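# Lift the ball off its ring between both hands

## Task

Grip the ball between the two hands and raise it so it sits at least three finger-widths above the ring it rests on, then keep it steady in mid-air, touching nothing but the hands at the finish. It counts as failed if, at the end, any motor of either hand still shows moving in hand_stopped_by.

## Robot and tools

ROBOT. A humanoid upper body stands on a mount past the table's -x edge and faces roughly +x. It has two 7-joint arms. left_arm sits on the +y side and carries a five-finger left hand. right_arm sits on the -y side and carries a mirror-image right hand. The body may be slightly turned or tilted relative to the table.

FRAME. Positions are in metres, in one scene frame. The table top is z = 0 and +z is up. +x runs across the table away from the robot, and the table's near edge is at x = 0.18. The pelvis is 0.01 to 0.14 m above the table. Each shoulder is about 0.28 m above the pelvis, 0.06 m toward +x and 0.10 m to its own side. A hand point can reach at most 0.62 m from its shoulder. Reported positions can drift from the truth at long reach.

HAND POINT. Each arm is steered by a point fixed to the palm, 0.05 m in front of it, where index pad and thumb tip meet in a pinch. Its axes: +z runs along the straightened fingers, +y points out of the palm, and +x runs across the palm. On the right hand +x points away from the thumb; on the left hand it points toward the thumb. Straight fingers extend 0.06 to 0.07 m past the point. A wrist bracket on the little-finger side stands 0.03 m beyond the point in +y, reaches 0.11 m across the palm, and can collide.

ROW LAYOUT. Every command row is one flat list of 28 numbers, each in [-1, 1], covering both arms even if one is idle: left_arm's 14 first, then right_arm's 14. Per arm: dx, dy, dz, rx, ry, rz, then little, ring, middle, index, thumb_bend, thumb_turn, force_limit, speed. An optional 14 extra numbers (0 to 1, left arm's 7 then right arm's 7, in Joint positions order) scale each joint's stiffness and persist until changed, giving 42.

POSE NUMBERS. dx to rz are an offset, not a pose. They are measured from the hand point's measured pose when the action begins (for a call's first action, the last pose any result reported in this scene). They are in the hand point's own axes. All rows of one action share that start, so they do not add up. Scale: 1.0 equals 0.6 m or 180 degrees. rx, ry, rz form one rotation vector. Each control step the target is clipped to 70 mm and 16 degrees from where the hand is, so large offsets need several actions. After an action the arm only continues to its last clipped target.

HAND NUMBERS. These are absolute targets. For the four fingers and thumb_bend, +1 is straight and -1 fully curled. thumb_turn: +1 beside the palm, -1 across in front of it. A pinch is roughly index -0.22, thumb_bend -0.75, thumb_turn -0.57. force_limit maps linearly from about 0 N at -1 to 10 N at +1 at the fingertip (15 N for both thumb motors); it only stops closing motion. speed maps from near zero at -1 to full at +1, where a full stroke takes 0.6 s. No value means 'unchanged': to keep a hand as is, resend the last eight numbers it got; before any, send its six hand_measured values plus hand_force_limit and hand_speed. A motor starts only if its target changes (by 0.01 or more), then runs until it arrives or hits force_limit and locks. If blocked, it pushes (moving) for the stroke time, then reads stalled. A lock resists at least 15 N. With the thumb turned across the palm first, a hand can wrap an object 0.035 to 0.08 m wide, which lies on the wrist side of the hand point. For a soft grip close at speed -0.9 or below. To tighten, raise force_limit and send a target further closed than hand_measured; to loosen, send one more open.

TOOLS.
execute_actions(actions): a list of actions; each action is up to 15 rows, one per 1/30 s step; a shorter action repeats its last row to fill 15 steps (0.5 s). An empty list just returns state and images.
move(target, speed, blocking): target is one row as above, offsets counted from the pose in the latest result that shows one. Each hand point travels a straight line, all arms finishing together, in 0.5 to 10 s; hand numbers are sent at the start. speed is m/s, 0.002 to 0.5, default 0.25; turning is capped at twice that in rad/s. Moves ignore obstacles and the other arm, and the hand can lag or overshoot speed near full reach. With blocking=false the result comes after 0.5 s; then only wait or stop are accepted until the move is reported over. The result adds a move: line (done, off_target, moving, held, fault) with limits such as paced or held, and distance to target.
wait(seconds): 0 to 10; arms keep their last command; returns early if a move ends.
stop(): brakes a running move.
zoom_image(camera, region): camera is cam_head, cam_high, cam_left_wrist or cam_right_wrist; region [x0, y0, x1, y1] in pixels, top-left origin, at most 504 by 504.
show_instructions(): shows the reference pages (here a left-hand diagram).
finished_scene(scene): ends the current scene, given its number; irreversible.

RESULTS. The state line gives each arm's hand point position and quaternion (wxyz) in the scene frame. Hand target lines show where each arm is heading. 'pose unreachable' means the clearance check altered that arm's command. hand_measured, hand_stopped_by (moving, target, force, stalled, fault) and hand_load_n list six values in motor order; a vanishing load suggests a lost grip. Joint positions and torques (noisy, offset) are listed. MOTOR HOT appears at 90 °C; at 120 °C that arm drops. Images come from cam_head, cam_high, cam_left_wrist, cam_right_wrist, each 672x504, with calibration supplied. Between replies the robot keeps its last command.

AVOID. Do not let the arms or hands strike or squeeze each other. Contact torque at a joint limit (22.7 N m, wrist pitch and yaw 4.55 N m, held weight included) freezes that arm for 10 s. Approach slowly and do not aim far past contact. Do not drop the ball or push anything off the table. Loose objects may occasionally get nudged by the scene.

Each tool is called after "Emit:" as a command line: name --argument value for each argument, lists and objects as JSON in quotes; but a table of rows of numbers goes row by row, as --pt "numbers of a row", without its own name.

## Session

Emit:
execute_actions --actions '[]'

Scene clock: 0.00 s.
left_arm: end_effector_position=(+0.1157, +0.0981, +0.4280) hand_measured=(+1.000, +1.000, +1.000, +1.000, +1.000, +1.000) hand_load_n=(+0.0, +0.0, +0.0, +0.0, +0.0, +0.0) hand_stopped_by=(target, target, target, target, target, target) hand_force_limit=0.00 hand_speed=-0.80 end_effector_quat_wxyz=(+0.132, +0.001, -0.195, +0.972) | right_arm: end_effector_position=(+0.1252, -0.1367, +0.4646) hand_measured=(+1.000, +1.000, +1.000, +1.000, +1.000, +1.000) hand_load_n=(+0.0, +0.0, +0.0, +0.0, +0.0, +0.0) hand_stopped_by=(target, target, target, target, target, target) hand_force_limit=0.00 hand_speed=-0.80 end_effector_quat_wxyz=(+0.983, -0.069, +0.047, +0.165)
Joint positions: left_arm=[-0.038  0.575  0.166 -0.625 -0.585 -1.118 -0.338] | right_arm=[-0.143 -0.429 -0.109 -0.707  0.689 -0.878  0.258]
Joint velocities: left_arm=[-0.008  0.002  0.     0.012  0.011  0.     0.   ] | right_arm=[0.005 0.005 0.005 0.003 0.009 0.    0.   ]
Joint torques (N m, as the arm reports them, + toward a larger angle): no reading
Hand target (left_arm): +0.116, +0.098, +0.428; +0.132, +0.001, -0.195, +0.972
Hand target (right_arm): +0.125, -0.137, +0.465; +0.983, -0.069, +0.047, +0.165
Joint stiffness scale: left_arm=[1. 1. 1. 1. 1. 1. 1.] | right_arm=[1. 1. 1. 1. 1. 1. 1.]
camera_calibration (this result's frames):
cam_left_wrist: T_world_to_cam=[[0.318931, 0.864389, 0.388735, -0.285249], [-0.781568, 0.471873, -0.408028, 0.221507], [-0.536128, -0.17369, 0.826074, -0.143071], [0, 0, 0, 1]] pos_world=[0.187393, 0.117193, 0.319455]
cam_right_wrist: T_world_to_cam=[[-0.395819, 0.916206, -0.0624011, 0.209452], [-0.814844, -0.38174, -0.436238, 0.253801], [-0.423505, -0.121824, 0.897665, -0.245164], [0, 0, 0, 1]] pos_world=[0.185886, -0.124882, 0.343863]

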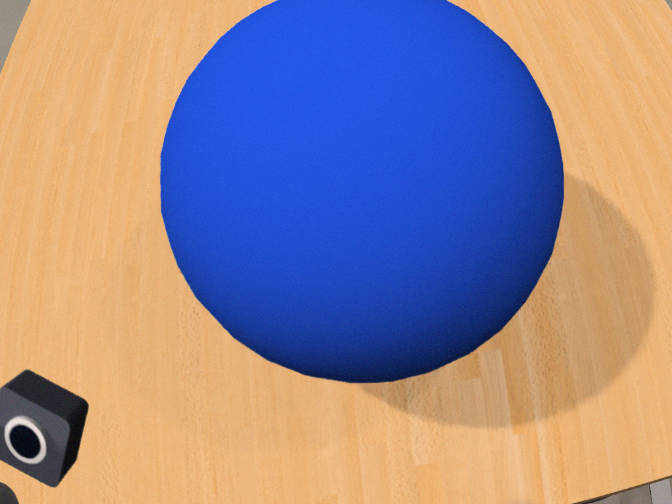

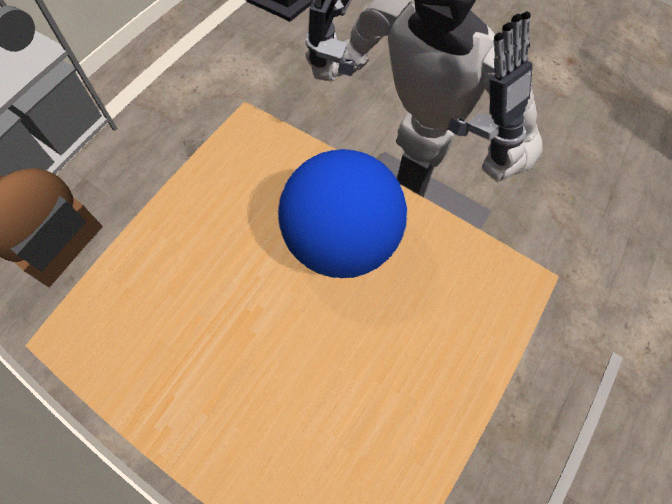

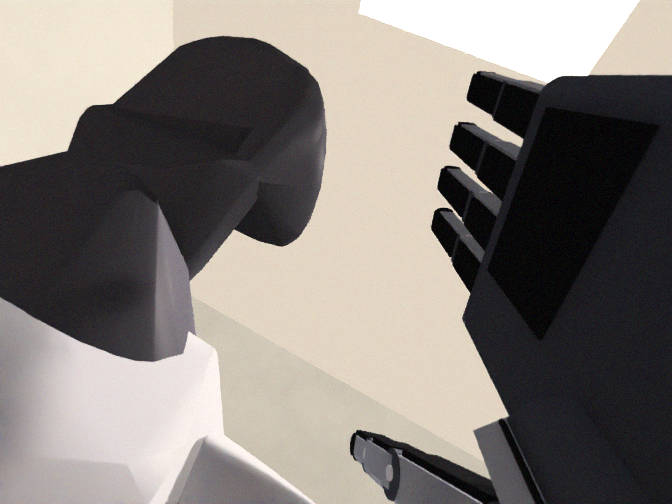

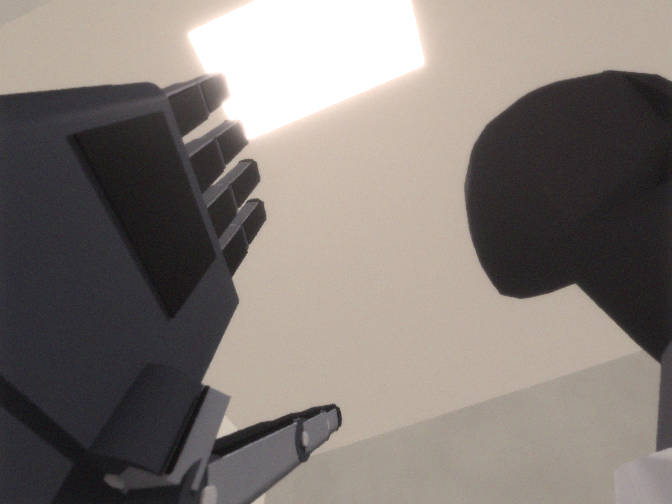

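Emit:
move --target '[-0.468,-0.22,-0.293,0.116,-0.481,-0.073,0.7,0.7,0.7,0.7,1,1,0,-0.5,0.463,-0.272,-0.258,0.082,0.463,-0.007,0.7,0.7,0.7,0.7,1,1,0,-0.5]'

Emit:
move --target '[-0.27,0,0.02,0,0,0,0.7,0.7,0.7,0.7,1,1,0,-0.5,0.27,0,0.02,0,0,0,0.7,0.7,0.7,0.7,1,1,0,-0.5]' --speed 0.15

Scene clock: 4.77 s.
left_arm: end_effector_position=(+0.4261, +0.2054, +0.3067) hand_measured=(+0.700, +0.700, +0.700, +0.700, +1.000, +1.000) hand_load_n=(+0.0, +0.0, +0.0, +0.0, +0.0, +0.0) hand_stopped_by=(target, target, target, target, target, target) hand_force_limit=0.00 hand_speed=-0.50 end_effector_quat_wxyz=(+0.078, +0.698, -0.068, +0.708) | right_arm: end_effector_position=(+0.4283, -0.2272, +0.2899) hand_measured=(+0.700, +0.700, +0.700, +0.700, +1.000, +1.000) hand_load_n=(+0.0, +0.0, +0.0, +0.0, +0.0, +0.0) hand_stopped_by=(target, target, target, target, target, target) hand_force_limit=0.00 hand_speed=-0.50 end_effector_quat_wxyz=(+0.696, -0.045, +0.714, +0.056)
Joint positions: left_arm=[-0.03   1.297  0.118 -0.124 -1.297 -0.084 -0.058] | right_arm=[-0.288 -1.114 -0.041 -0.036  1.129  0.109  0.1  ]
Joint velocities: left_arm=[-0.006  0.     0.012 -0.006  0.005  0.001  0.   ] | right_arm=[ 0.005  0.003  0.012 -0.002 -0.018  0.001  0.   ]
Joint torques (N m, as the arm reports them, + toward a larger angle): left_arm=[-3.33  4.27  2.46 -0.46 -0.19 -0.74 -0.08] | right_arm=[-5.1  -6.4  -3.08 -1.03  0.59 -1.25  0.  ]
Hand target (left_arm): +0.427, +0.206, +0.306; +0.079, +0.699, -0.065, +0.707
Hand target (right_arm): +0.429, -0.227, +0.289; +0.695, -0.044, +0.715, +0.058
Off the commanded pose (left_arm): 0.009 m, 2 deg.
Off the commanded pose (right_arm): 0.010 m, 2 deg.
Joint stiffness scale: left_arm=[1. 1. 1. 1. 1. 1. 1.] | right_arm=[1. 1. 1. 1. 1. 1. 1.]
move: off_target (left_arm, right_arm)
camera_calibration (this result's frames):
cam_left_wrist: T_world_to_cam=[[0.219731, 0.972381, -0.0786935, -0.266437], [-0.50426, 0.18226, 0.844099, -0.078777], [0.835129, -0.145793, 0.530381, -0.357117], [0, 0, 0, 1]] pos_world=[0.317059, 0.221372, 0.234937]
cam_right_wrist: T_world_to_cam=[[-0.0909239, 0.991739, 0.0904828, 0.243767], [-0.512393, -0.124499, 0.849678, -0.0538044], [0.853924, 0.0308933, 0.51948, -0.373856], [0, 0, 0, 1]] pos_world=[0.31384, -0.236902, 0.217871]

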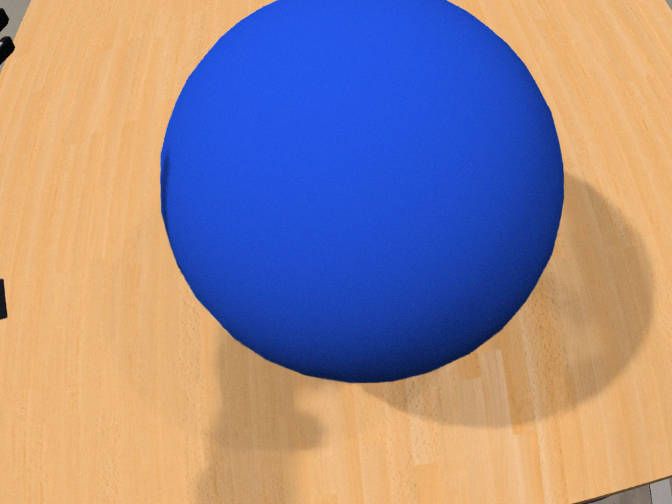

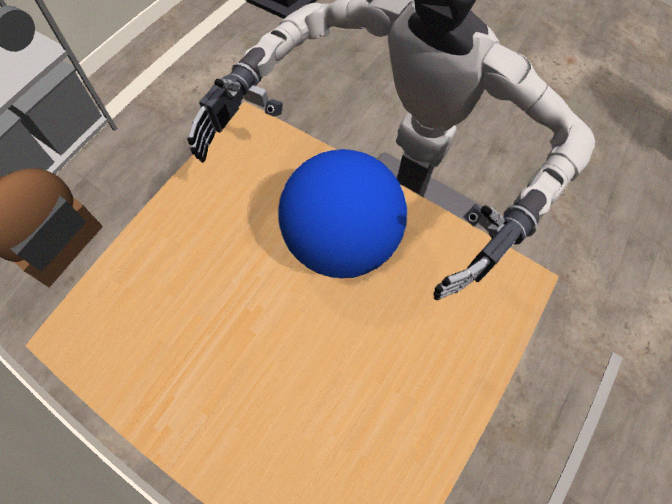

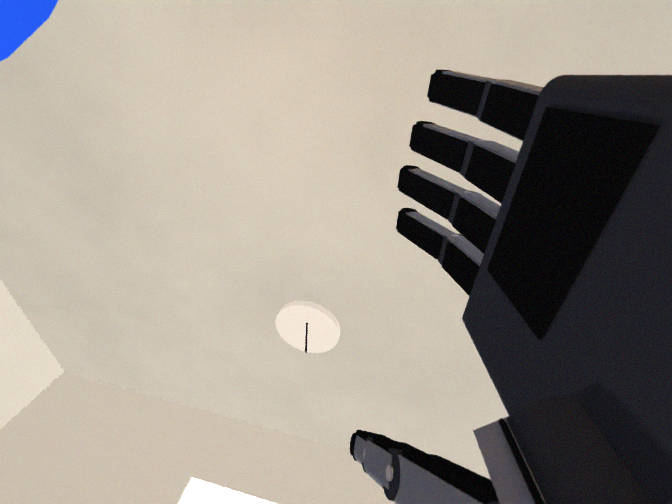

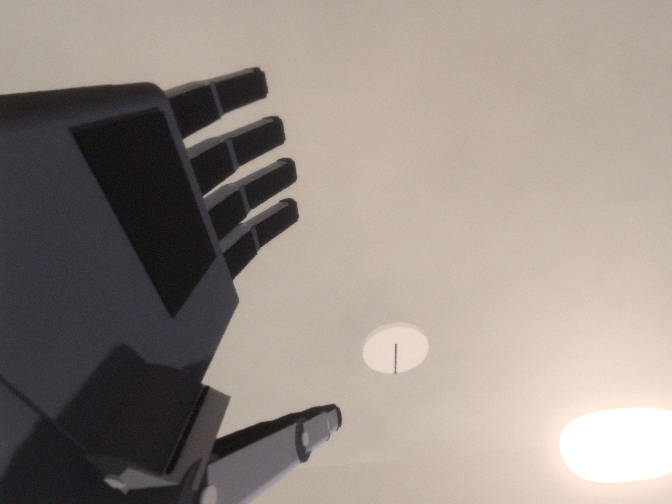

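Scene clock: 6.43 s.
left_arm: end_effector_position=(+0.4421, +0.2117, +0.1438) hand_measured=(+0.700, +0.700, +0.700, +0.700, +1.000, +1.000) hand_load_n=(+0.0, +0.0, +0.0, +0.0, +0.0, +0.0) hand_stopped_by=(target, target, target, target, target, target) hand_force_limit=0.00 hand_speed=-0.50 end_effector_quat_wxyz=(+0.071, +0.700, -0.056, +0.709) | right_arm: end_effector_position=(+0.4405, -0.2292, +0.1358) hand_measured=(+0.700, +0.700, +0.700, +0.700, +1.000, +1.000) hand_load_n=(+0.0, +0.0, +0.0, +0.0, +0.0, +0.0) hand_stopped_by=(target, target, target, target, target, target) hand_force_limit=0.00 hand_speed=-0.50 end_effector_quat_wxyz=(+0.704, -0.051, +0.707, +0.045)
Joint positions: left_arm=[-0.443  0.673 -0.19   0.877 -0.886 -0.593 -0.496] | right_arm=[-0.648 -0.555  0.141  1.178  0.759 -0.656  0.612]
Joint velocities: left_arm=[-0.003 -0.012  0.012  0.002 -0.012  0.    -0.007] | right_arm=[-0.081  0.041 -0.037  0.229  0.002 -0.097  0.126]
Joint torques (N m, as the arm reports them, + toward a larger angle): left_arm=[-4.31  3.61  1.52 -1.28 -0.49 -0.84 -0.16] | right_arm=[-6.33 -5.08 -0.91 -1.43  0.98 -1.34  0.  ]
Hand target (left_arm): +0.442, +0.212, +0.145; +0.071, +0.698, -0.053, +0.710
Hand target (right_arm): +0.441, -0.230, +0.137; +0.706, -0.048, +0.705, +0.045
Off the commanded pose (left_arm): 0.012 m, 2 deg.
Off the commanded pose (right_arm): 0.011 m, 2 deg.
Joint stiffness scale: left_arm=[1. 1. 1. 1. 1. 1. 1.] | right_arm=[1. 1. 1. 1. 1. 1. 1.]
move: off_target (left_arm, right_arm)
camera_calibration (this result's frames):
cam_left_wrist: T_world_to_cam=[[0.193043, 0.977416, -0.0859812, -0.277155], [-0.506996, 0.174389, 0.844123, 0.0685487], [0.840053, -0.11936, 0.529211, -0.290845], [0, 0, 0, 1]] pos_world=[0.332582, 0.224227, 0.0722246]
cam_right_wrist: T_world_to_cam=[[-0.0853616, 0.994184, 0.0656659, 0.262278], [-0.532221, -0.101214, 0.840534, 0.0984186], [0.842291, 0.0368006, 0.537765, -0.300095], [0, 0, 0, 1]] pos_world=[0.327536, -0.239748, 0.0614334]

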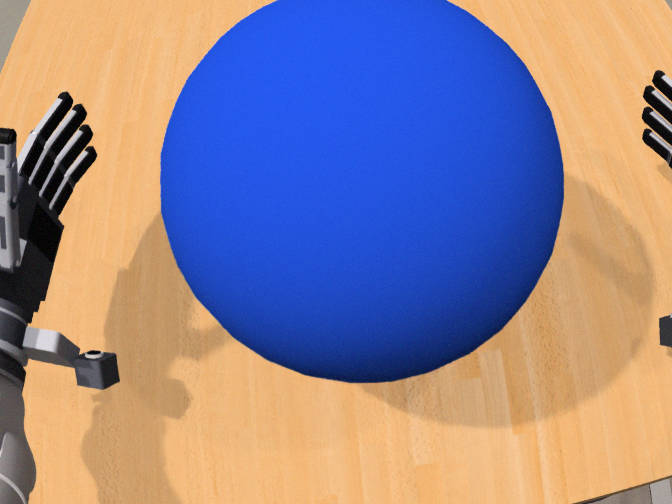

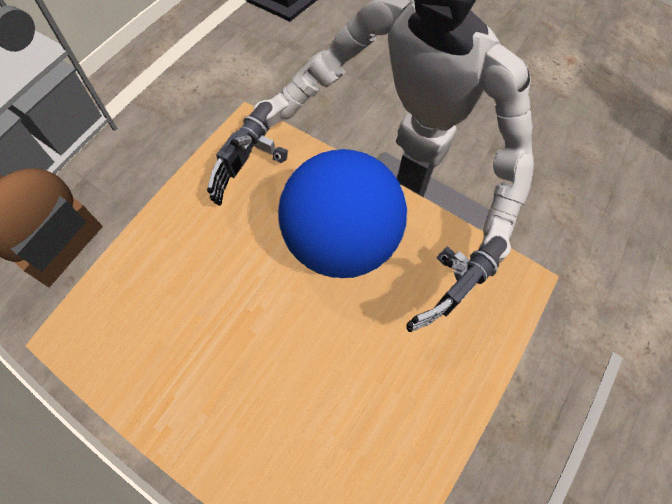

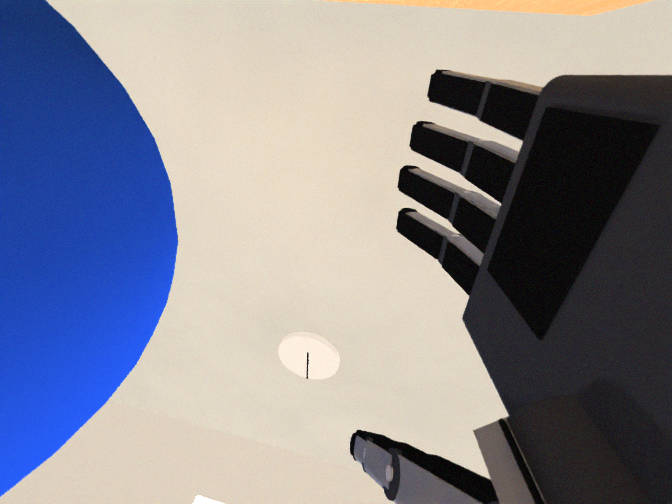

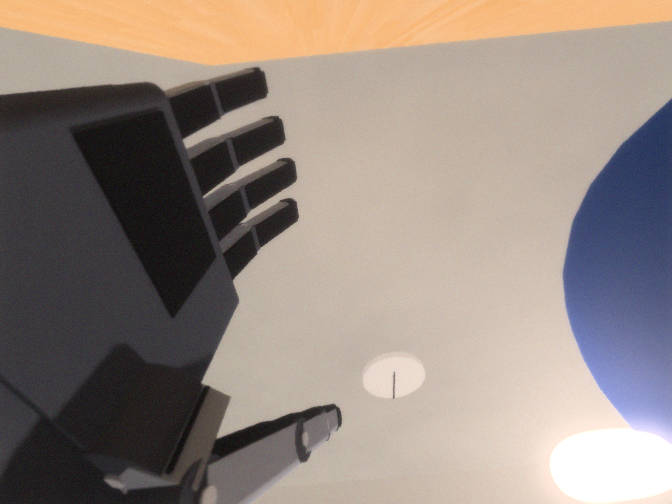

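Emit:
move --target '[-0.025,0.2,0,0,0,0,0.7,0.7,0.7,0.7,1,1,0,-0.5,0.01,0.21,0,0,0,0,0.7,0.7,0.7,0.7,1,1,0,-0.5]' --speed 0.06

Emit:
move --target '[0,0.05,0,0,0,0,0.45,0.45,0.45,0.45,1,1,0,-0.6,0,0.05,0,0,0,0,0.45,0.45,0.45,0.45,1,1,0,-0.6]' --speed 0.03

Scene clock: 9.03 s.
left_arm: end_effector_position=(+0.4261, +0.1029, +0.1267) hand_measured=(+0.700, +0.700, +0.700, +0.700, +1.000, +1.000) hand_load_n=(+0.0, +0.0, +0.0, +0.0, +0.0, +0.5) hand_stopped_by=(target, target, target, target, target, target) hand_force_limit=0.00 hand_speed=-0.50 end_effector_quat_wxyz=(+0.056, +0.703, -0.050, +0.707) | right_arm: end_effector_position=(+0.4235, -0.1019, +0.1325) hand_measured=(+0.700, +0.700, +0.700, +0.700, +1.000, +1.000) hand_load_n=(+0.0, +0.0, +0.0, +0.0, +0.0, +0.0) hand_stopped_by=(target, target, target, target, target, target) hand_force_limit=0.00 hand_speed=-0.50 end_effector_quat_wxyz=(+0.704, -0.039, +0.707, +0.057)
Joint positions: left_arm=[-0.303  0.537 -0.43   0.414 -0.586 -0.531  0.131] | right_arm=[-0.367 -0.436  0.416  0.398  0.517 -0.429 -0.093]
Joint velocities: left_arm=[ 0.    -0.005 -0.009 -0.005 -0.003 -0.009  0.02 ] | right_arm=[ 0.006 -0.006  0.    -0.002  0.018  0.    -0.003]
Joint torques (N m, as the arm reports them, + toward a larger angle): left_arm=[-3.86  1.72  0.33 -2.12  0.94 -0.6  -0.36] | right_arm=[-4.78 -2.62 -0.92 -2.21  0.16 -1.27 -0.17]
Hand target (left_arm): +0.422, +0.092, +0.123; +0.065, +0.705, -0.064, +0.703
Hand target (right_arm): +0.423, -0.101, +0.131; +0.703, -0.041, +0.708, +0.056
Off the commanded pose (left_arm): 0.012 m, 2 deg.
Off the commanded pose (right_arm): 0.005 m, 2 deg.
Joint stiffness scale: left_arm=[1. 1. 1. 1. 1. 1. 1.] | right_arm=[1. 1. 1. 1. 1. 1. 1.]
move: off_target (left_arm, right_arm)
camera_calibration (this result's frames):
cam_left_wrist: T_world_to_cam=[[0.164657, 0.983478, -0.0752274, -0.159087], [-0.507001, 0.149811, 0.848826, 0.0957939], [0.846072, -0.101624, 0.523292, -0.284954], [0, 0, 0, 1]] pos_world=[0.315854, 0.113149, 0.0558343]
cam_right_wrist: T_world_to_cam=[[-0.0859546, 0.991328, 0.0993963, 0.129936], [-0.529759, -0.129969, 0.838131, 0.101354], [0.843782, 0.0193852, 0.536336, -0.290965], [0, 0, 0, 1]] pos_world=[0.310373, -0.109996, 0.058192]

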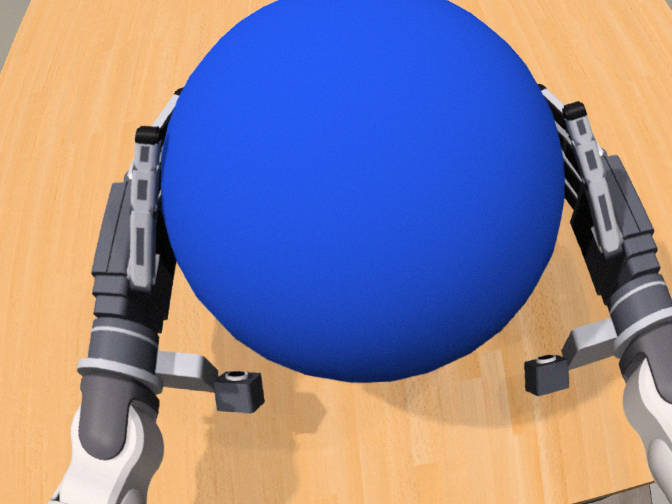

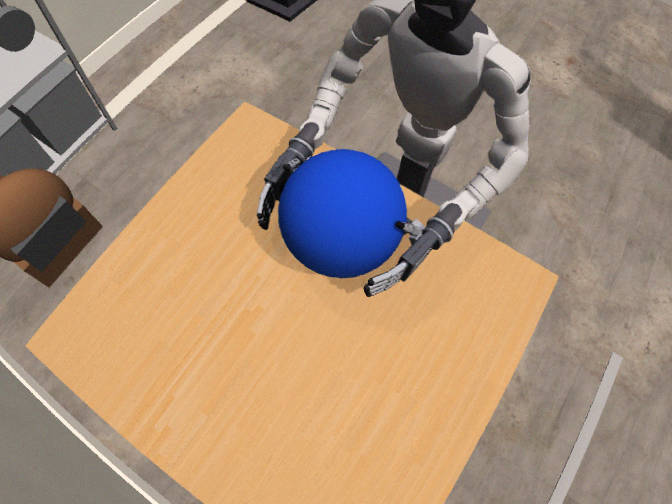

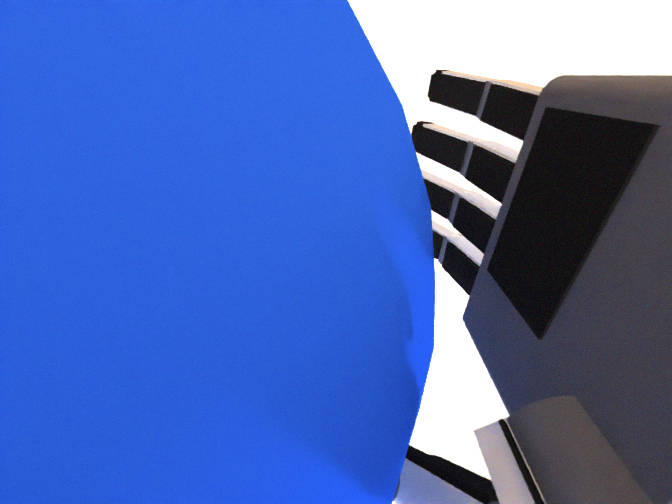

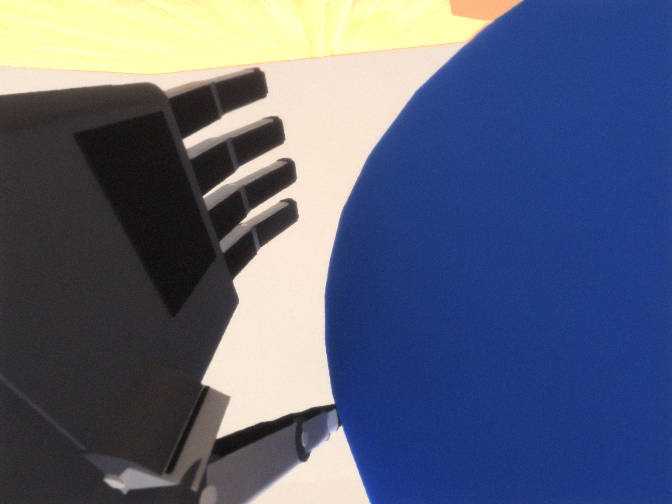

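Scene clock: 10.27 s.
left_arm: end_effector_position=(+0.4287, +0.1050, +0.1276) hand_measured=(+0.450, +0.450, +0.450, +0.450, +1.000, +1.000) hand_load_n=(+0.0, +0.0, +0.0, +0.0, +0.0, +1.0) hand_stopped_by=(target, target, target, target, target, target) hand_force_limit=0.00 hand_speed=-0.60 end_effector_quat_wxyz=(+0.025, +0.704, -0.015, +0.709) | right_arm: end_effector_position=(+0.4252, -0.0970, +0.1329) hand_measured=(+0.450, +0.450, +0.450, +0.450, +1.000, +1.000) hand_load_n=(+0.0, +0.0, +0.0, +0.0, +0.0, +0.5) hand_stopped_by=(target, target, target, target, target, target) hand_force_limit=0.00 hand_speed=-0.60 end_effector_quat_wxyz=(+0.704, -0.010, +0.710, +0.035)
Joint positions: left_arm=[-0.304  0.541 -0.505  0.362 -0.572 -0.528  0.32 ] | right_arm=[-0.362 -0.419  0.476  0.346  0.498 -0.412 -0.25 ]
Joint velocities: left_arm=[-0.017  0.054 -0.061 -0.008 -0.028 -0.027  0.055] | right_arm=[-0.006 -0.037  0.043 -0.003  0.003 -0.012 -0.028]
Joint torques (N m, as the arm reports them, + toward a larger angle): left_arm=[-4.86  0.49 -0.94 -2.81  2.2  -0.34 -1.03] | right_arm=[-5.84 -0.53  2.05 -2.76 -0.78 -1.    0.8 ]
Hand target (left_arm): +0.421, +0.074, +0.126; +0.055, +0.703, -0.051, +0.707
Hand target (right_arm): +0.419, -0.073, +0.133; +0.703, -0.038, +0.708, +0.058
Off the commanded pose (left_arm): 0.032 m, 5 deg.
Off the commanded pose (right_arm): 0.025 m, 4 deg.
Joint stiffness scale: left_arm=[1. 1. 1. 1. 1. 1. 1.] | right_arm=[1. 1. 1. 1. 1. 1. 1.]
move: off_target (left_arm, right_arm)
camera_calibration (this result's frames):
cam_left_wrist: T_world_to_cam=[[0.0715582, 0.994245, -0.0797277, -0.122067], [-0.518922, 0.105373, 0.848302, 0.105886], [0.851821, -0.0193305, 0.523476, -0.298491], [0, 0, 0, 1]] pos_world=[0.317942, 0.104437, 0.0566973]
cam_right_wrist: T_world_to_cam=[[-0.0136927, 0.993824, 0.110115, 0.0932609], [-0.533725, -0.10039, 0.839678, 0.106941], [0.845547, -0.0472739, 0.531804, -0.299298], [0, 0, 0, 1]] pos_world=[0.311425, -0.0960982, 0.0591028]

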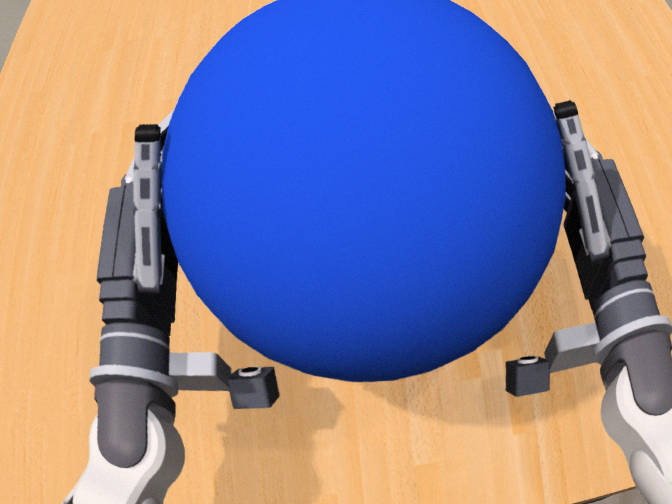

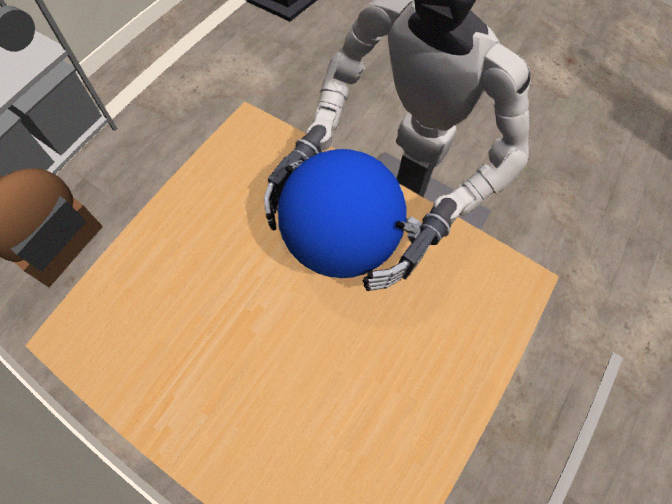

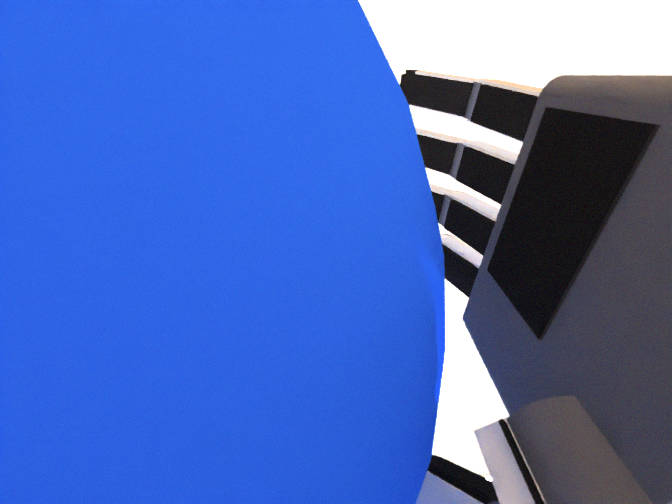

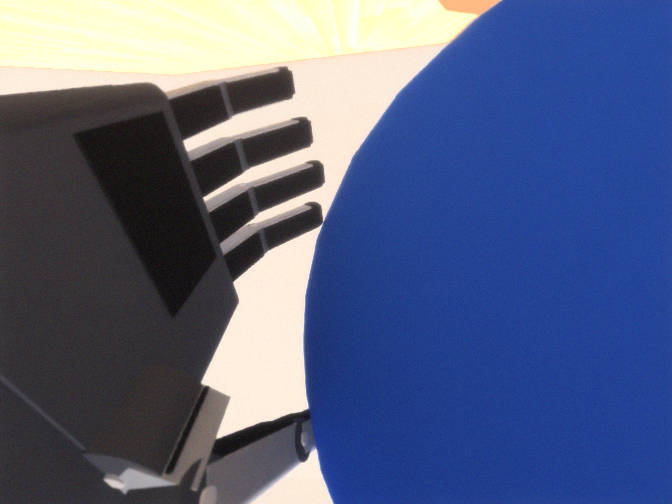

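Emit:
execute_actions --actions '[[[0.02,0.06,0,-0.03,0,0,0.45,0.45,0.45,0.45,1,1,0,-0.6,-0.02,0.06,0,-0.03,0,0,0.45,0.45,0.45,0.45,1,1,0,-0.6]],[[0.03,0.06,0,-0.03,0,0,0.45,0.45,0.45,0.45,1,1,0,-0.6,-0.03,0.06,0,-0.03,0,0,0.45,0.45,0.45,0.45,1,1,0,-0.6]],[[0.03,0.06,0,-0.03,0,0,0.45,0.45,0.45,0.45,1,1,0,-0.6,-0.03,0.06,0,-0.03,0,0,0.45,0.45,0.45,0.45,1,1,0,-0.6]],[[0.035,0.05,-0.01,-0.02,0,0,0.45,0.45,0.45,0.45,1,1,0,-0.6,-0.035,0.05,-0.01,-0.02,0,0,0.45,0.45,0.45,0.45,1,1,0,-0.6]]]'

Scene clock: 12.60 s.
left_arm: end_effector_position=(+0.4427, +0.0895, +0.1699) hand_measured=(+0.450, +0.450, +0.452, +0.450, +1.000, +1.000) hand_load_n=(+0.0, +1.5, +7.5, +0.0, +0.0, +0.0) hand_stopped_by=(target, target, target, target, target, target) hand_force_limit=0.00 hand_speed=-0.60 end_effector_quat_wxyz=(+0.000, +0.732, -0.025, +0.681) | right_arm: end_effector_position=(+0.4387, -0.0786, +0.1971) hand_measured=(+0.450, +0.450, +0.450, +0.450, +1.000, +1.000) hand_load_n=(+0.0, +1.0, +7.0, +0.0, +0.0, +0.0) hand_stopped_by=(target, target, target, target, target, target) hand_force_limit=0.00 hand_speed=-0.60 end_effector_quat_wxyz=(+0.697, -0.016, +0.716, +0.040)
Joint positions: left_arm=[-0.386  0.768 -0.598 -0.081 -0.721 -0.142  0.614] | right_arm=[-0.461 -0.609  0.542 -0.087  0.668 -0.045 -0.485]
Joint velocities: left_arm=[ 0.006  0.014 -0.028  0.002 -0.005 -0.004  0.022] | right_arm=[ 0.012  0.003  0.011 -0.012  0.026  0.     0.   ]
Joint torques (N m, as the arm reports them, + toward a larger angle): left_arm=[-6.7   0.37  0.74 -4.71  0.91 -1.59 -1.18] | right_arm=[-9.64  0.65 -0.51 -4.86  0.36 -2.75  1.03]
Hand target (left_arm): +0.433, +0.063, +0.171; +0.037, +0.731, -0.048, +0.679
Hand target (right_arm): +0.430, -0.053, +0.205; +0.700, -0.035, +0.710, +0.076
Off the commanded pose (left_arm): 0.028 m, 5 deg.
Off the commanded pose (right_arm): 0.028 m, 5 deg.
Joint stiffness scale: left_arm=[1. 1. 1. 1. 1. 1. 1.] | right_arm=[1. 1. 1. 1. 1. 1. 1.]
camera_calibration (this result's frames):
cam_left_wrist: T_world_to_cam=[[0.046926, 0.998314, -0.0341586, -0.101561], [-0.453683, 0.0517663, 0.889658, 0.0478181], [0.889927, -0.0262509, 0.455348, -0.337595], [0, 0, 0, 1]] pos_world=[0.326895, 0.0900519, 0.107712]
cam_right_wrist: T_world_to_cam=[[-0.0272547, 0.993916, 0.106718, 0.0747025], [-0.515718, -0.105434, 0.850246, 0.0516716], [0.856325, -0.0318632, 0.515454, -0.344262], [0, 0, 0, 1]] pos_world=[0.323484, -0.0797694, 0.125545]

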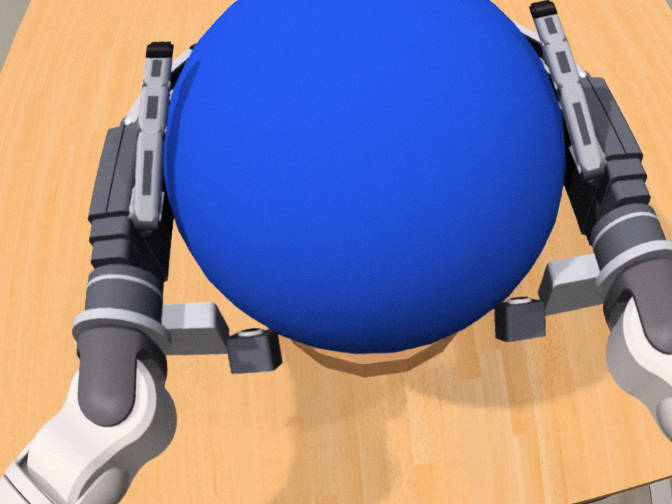

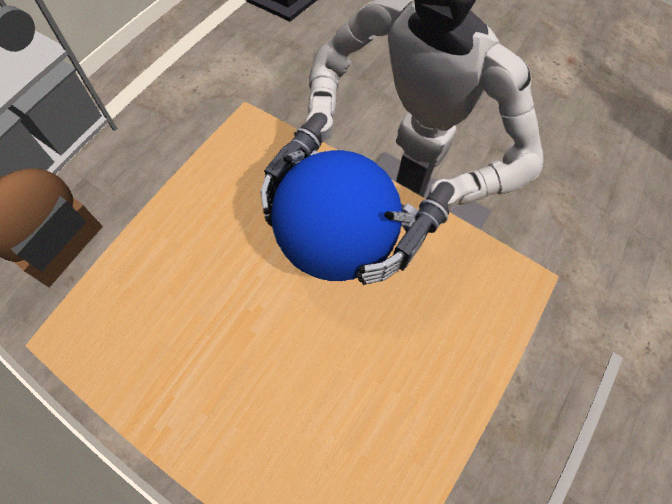

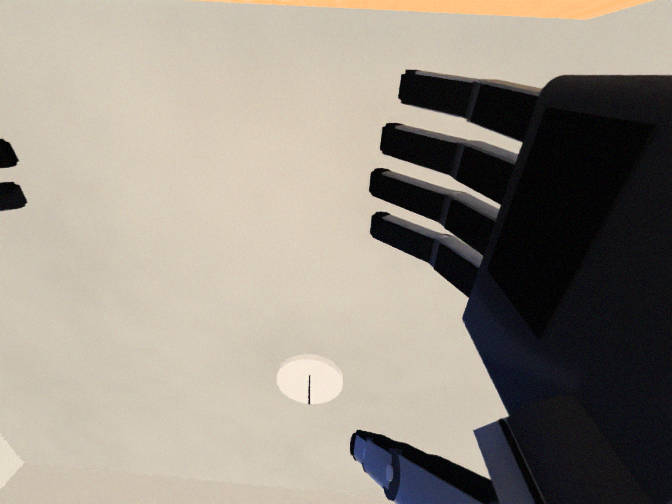

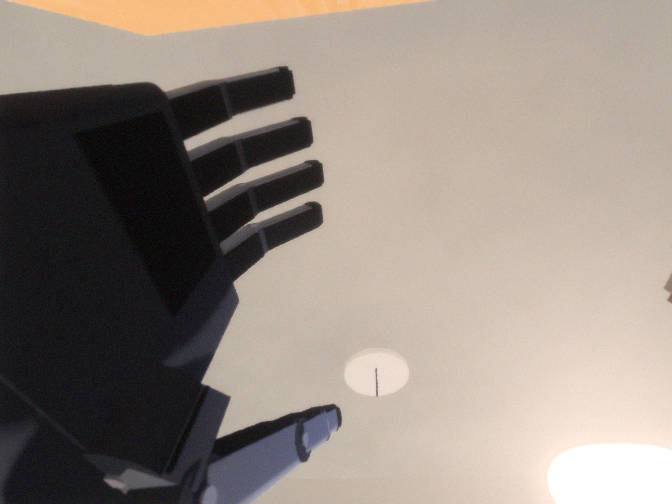

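Emit:
execute_actions --actions '[[[0.045,0.05,-0.015,-0.015,0,0,0.45,0.45,0.45,0.45,1,1,0,-0.6,-0.02,0.05,-0.015,-0.015,0,0,0.45,0.45,0.45,0.45,1,1,0,-0.6]],[[0.045,0.05,-0.015,-0.015,0,0,0.45,0.45,0.45,0.45,1,1,0,-0.6,-0.03,0.05,-0.015,-0.015,0,0,0.45,0.45,0.45,0.45,1,1,0,-0.6]],[[0.045,0.05,-0.015,-0.015,0,0,0.45,0.45,0.45,0.45,1,1,0,-0.6,-0.03,0.05,-0.015,-0.015,0,0,0.45,0.45,0.45,0.45,1,1,0,-0.6]],[[0.045,0.05,-0.015,-0.015,0,0,0.45,0.45,0.45,0.45,1,1,0,-0.6,-0.03,0.05,-0.015,-0.015,0,0,0.45,0.45,0.45,0.45,1,1,0,-0.6]]]'

Emit:
wait --seconds 1

Scene clock: 14.97 s.
left_arm: end_effector_position=(+0.4502, +0.0786, +0.2457) hand_measured=(+0.450, +0.450, +0.452, +0.450, +1.000, +1.000) hand_load_n=(+0.0, +1.0, +7.5, +0.0, +0.0, +0.0) hand_stopped_by=(target, target, target, target, target, target) hand_force_limit=0.00 hand_speed=-0.60 end_effector_quat_wxyz=(-0.143, +0.730, -0.038, +0.667) | right_arm: end_effector_position=(+0.4398, -0.0820, +0.2622) hand_measured=(+0.450, +0.450, +0.450, +0.450, +1.000, +1.000) hand_load_n=(+0.0, +0.5, +7.0, +0.0, +0.0, +0.0) hand_stopped_by=(target, target, target, target, target, target) hand_force_limit=0.00 hand_speed=-0.60 end_effector_quat_wxyz=(+0.708, +0.003, +0.702, -0.075)
Joint positions: left_arm=[-0.677  0.855 -0.565 -0.535 -0.941  0.543  1.165] | right_arm=[-0.618 -0.684  0.542 -0.462  0.743  0.381 -0.942]
Joint velocities: left_arm=[ 0.026 -0.011  0.009  0.     0.011  0.015  0.002] | right_arm=[ 0.031 -0.009  0.     0.002  0.011  0.005 -0.003]
Joint torques (N m, as the arm reports them, + toward a larger angle): left_arm=[-8.03 -1.05  1.9  -4.23  0.29 -1.77 -0.91] | right_arm=[-9.81  1.75 -0.11 -4.6   0.33 -2.53  1.1 ]
Hand target (left_arm): +0.441, +0.048, +0.250; -0.087, +0.735, -0.053, +0.670
Hand target (right_arm): +0.429, -0.050, +0.261; +0.705, -0.021, +0.709, -0.023
Off the commanded pose (left_arm): 0.033 m, 7 deg.
Off the commanded pose (right_arm): 0.034 m, 6 deg.
Joint stiffness scale: left_arm=[1. 1. 1. 1. 1. 1. 1.] | right_arm=[1. 1. 1. 1. 1. 1. 1.]
camera_calibration (this result's frames):
cam_left_wrist: T_world_to_cam=[[-0.127138, 0.972458, 0.19535, -0.0643793], [-0.42854, -0.231472, 0.873369, -0.000732426], [0.894533, 0.0273226, 0.446166, -0.38311], [0, 0, 0, 1]] pos_world=[0.334206, 0.0729041, 0.184147]
cam_right_wrist: T_world_to_cam=[[0.157292, 0.987208, -0.0260679, 0.0243146], [-0.547178, 0.109095, 0.829876, 0.0333147], [0.822105, -0.116269, 0.557338, -0.381773], [0, 0, 0, 1]] pos_world=[0.328262, -0.0720265, 0.185763]

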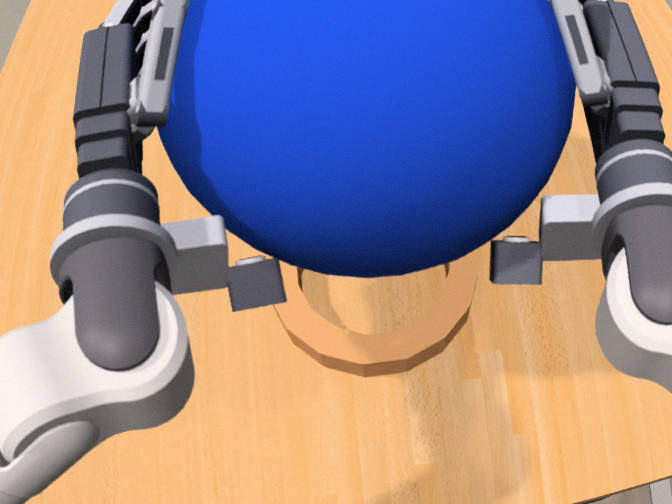

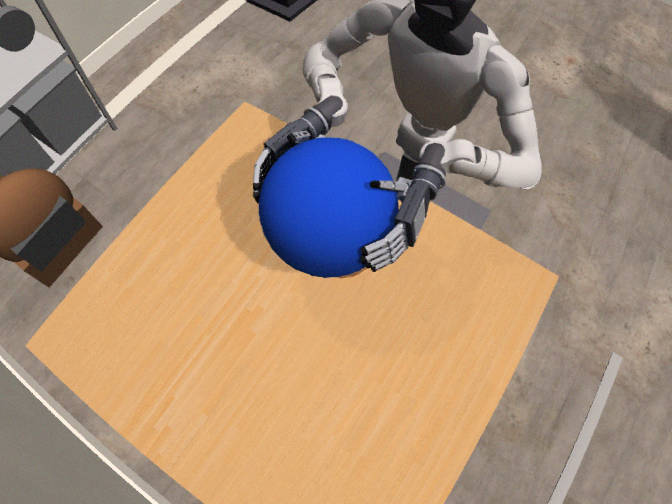

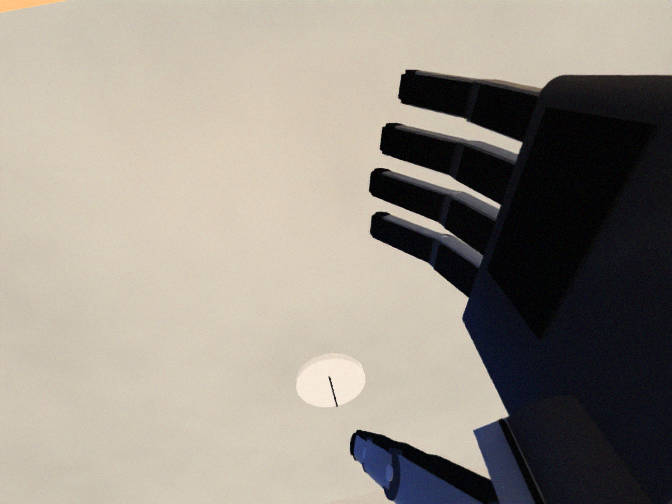

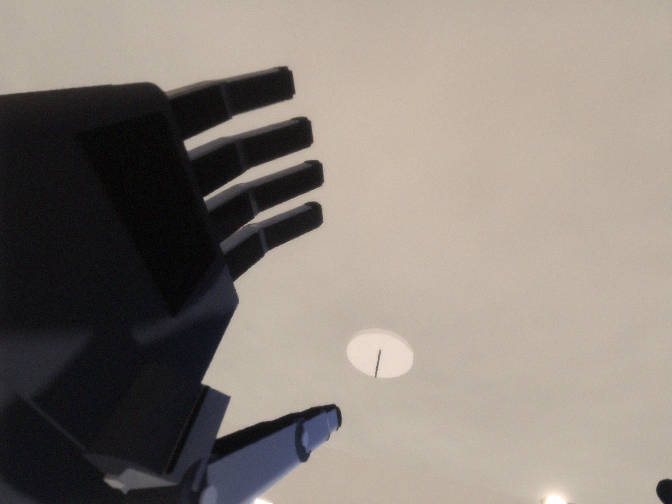

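Scene clock: 15.97 s.
left_arm: end_effector_position=(+0.4502, +0.0786, +0.2456) hand_measured=(+0.450, +0.450, +0.452, +0.450, +1.000, +1.000) hand_load_n=(+0.0, +1.0, +7.5, +0.0, +0.0, +0.0) hand_stopped_by=(target, target, target, target, target, target) hand_force_limit=0.00 hand_speed=-0.60 end_effector_quat_wxyz=(-0.143, +0.730, -0.039, +0.667) | right_arm: end_effector_position=(+0.4398, -0.0820, +0.2621) hand_measured=(+0.450, +0.450, +0.450, +0.450, +1.000, +1.000) hand_load_n=(+0.0, +0.5, +7.0, +0.0, +0.0, +0.0) hand_stopped_by=(target, target, target, target, target, target) hand_force_limit=0.00 hand_speed=-0.60 end_effector_quat_wxyz=(+0.708, +0.003, +0.703, -0.075)
Joint positions: left_arm=[-0.676  0.855 -0.565 -0.535 -0.941  0.543  1.165] | right_arm=[-0.617 -0.684  0.542 -0.462  0.743  0.381 -0.942]
Joint velocities: left_arm=[-0.011 -0.009 -0.006 -0.008  0.003  0.     0.   ] | right_arm=[ 0.003 -0.005  0.002 -0.005 -0.009  0.     0.   ]
Joint torques (N m, as the arm reports them, + toward a larger angle): left_arm=[-8.03 -1.11  1.88 -4.22  0.32 -1.76 -0.91] | right_arm=[-9.79  1.75 -0.09 -4.58  0.36 -2.53  1.09]
Hand target (left_arm): +0.441, +0.048, +0.250; -0.087, +0.735, -0.053, +0.670
Hand target (right_arm): +0.429, -0.050, +0.261; +0.705, -0.021, +0.709, -0.023
Off the commanded pose (left_arm): 0.033 m, 7 deg.
Off the commanded pose (right_arm): 0.034 m, 6 deg.
Joint stiffness scale: left_arm=[1. 1. 1. 1. 1. 1. 1.] | right_arm=[1. 1. 1. 1. 1. 1. 1.]
wait: 1.00 s; at rest by 0.17 s
camera_calibration (this result's frames):
cam_left_wrist: T_world_to_cam=[[-0.127157, 0.972438, 0.195436, -0.0643661], [-0.42816, -0.231546, 0.873536, -0.000820014], [0.894712, 0.0273986, 0.445801, -0.383016], [0, 0, 0, 1]] pos_world=[0.334154, 0.0728963, 0.184045]
cam_right_wrist: T_world_to_cam=[[0.157309, 0.987202, -0.0261872, 0.0243369], [-0.54688, 0.109163, 0.830064, 0.0332372], [0.8223, -0.116255, 0.557053, -0.381696], [0, 0, 0, 1]] pos_world=[0.328216, -0.0720277, 0.185673]

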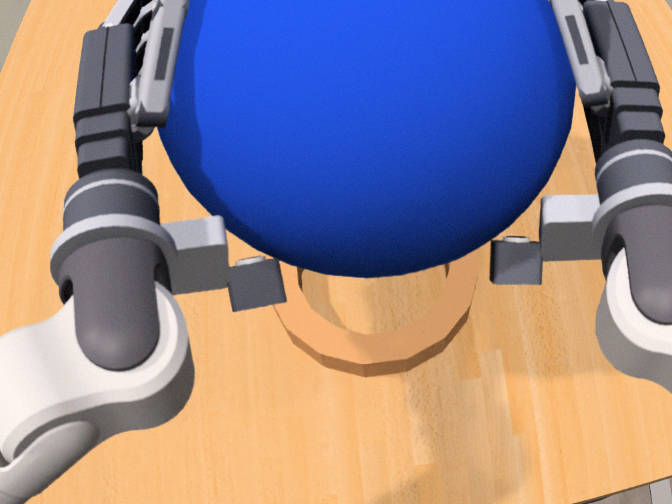

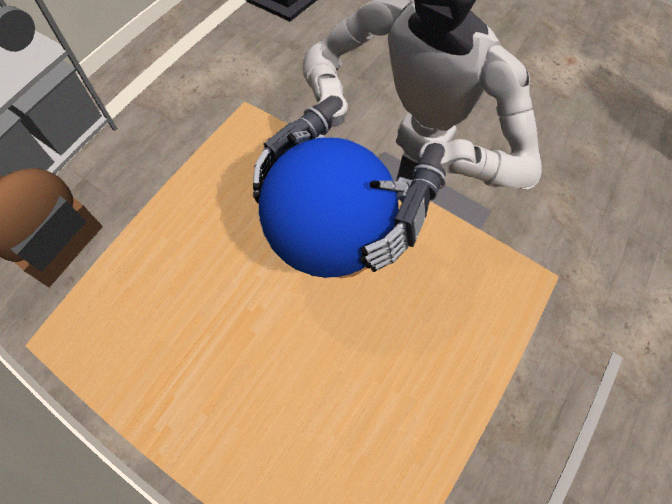

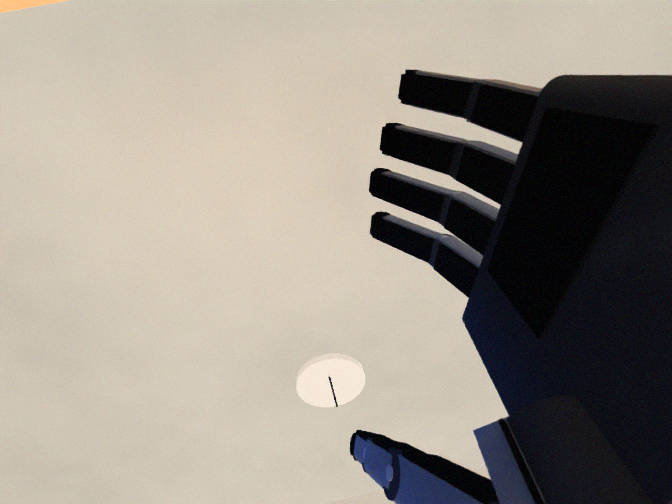

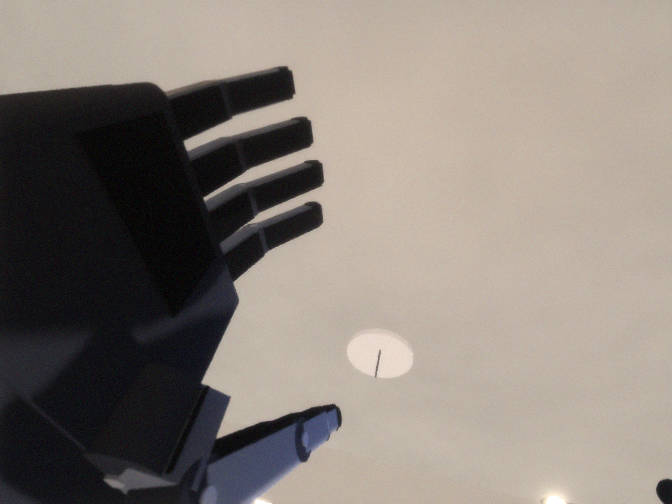

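Lifted about 12 cm and steady.

Emit:
finished_scene --scene 2

The scene is finished: the task was done.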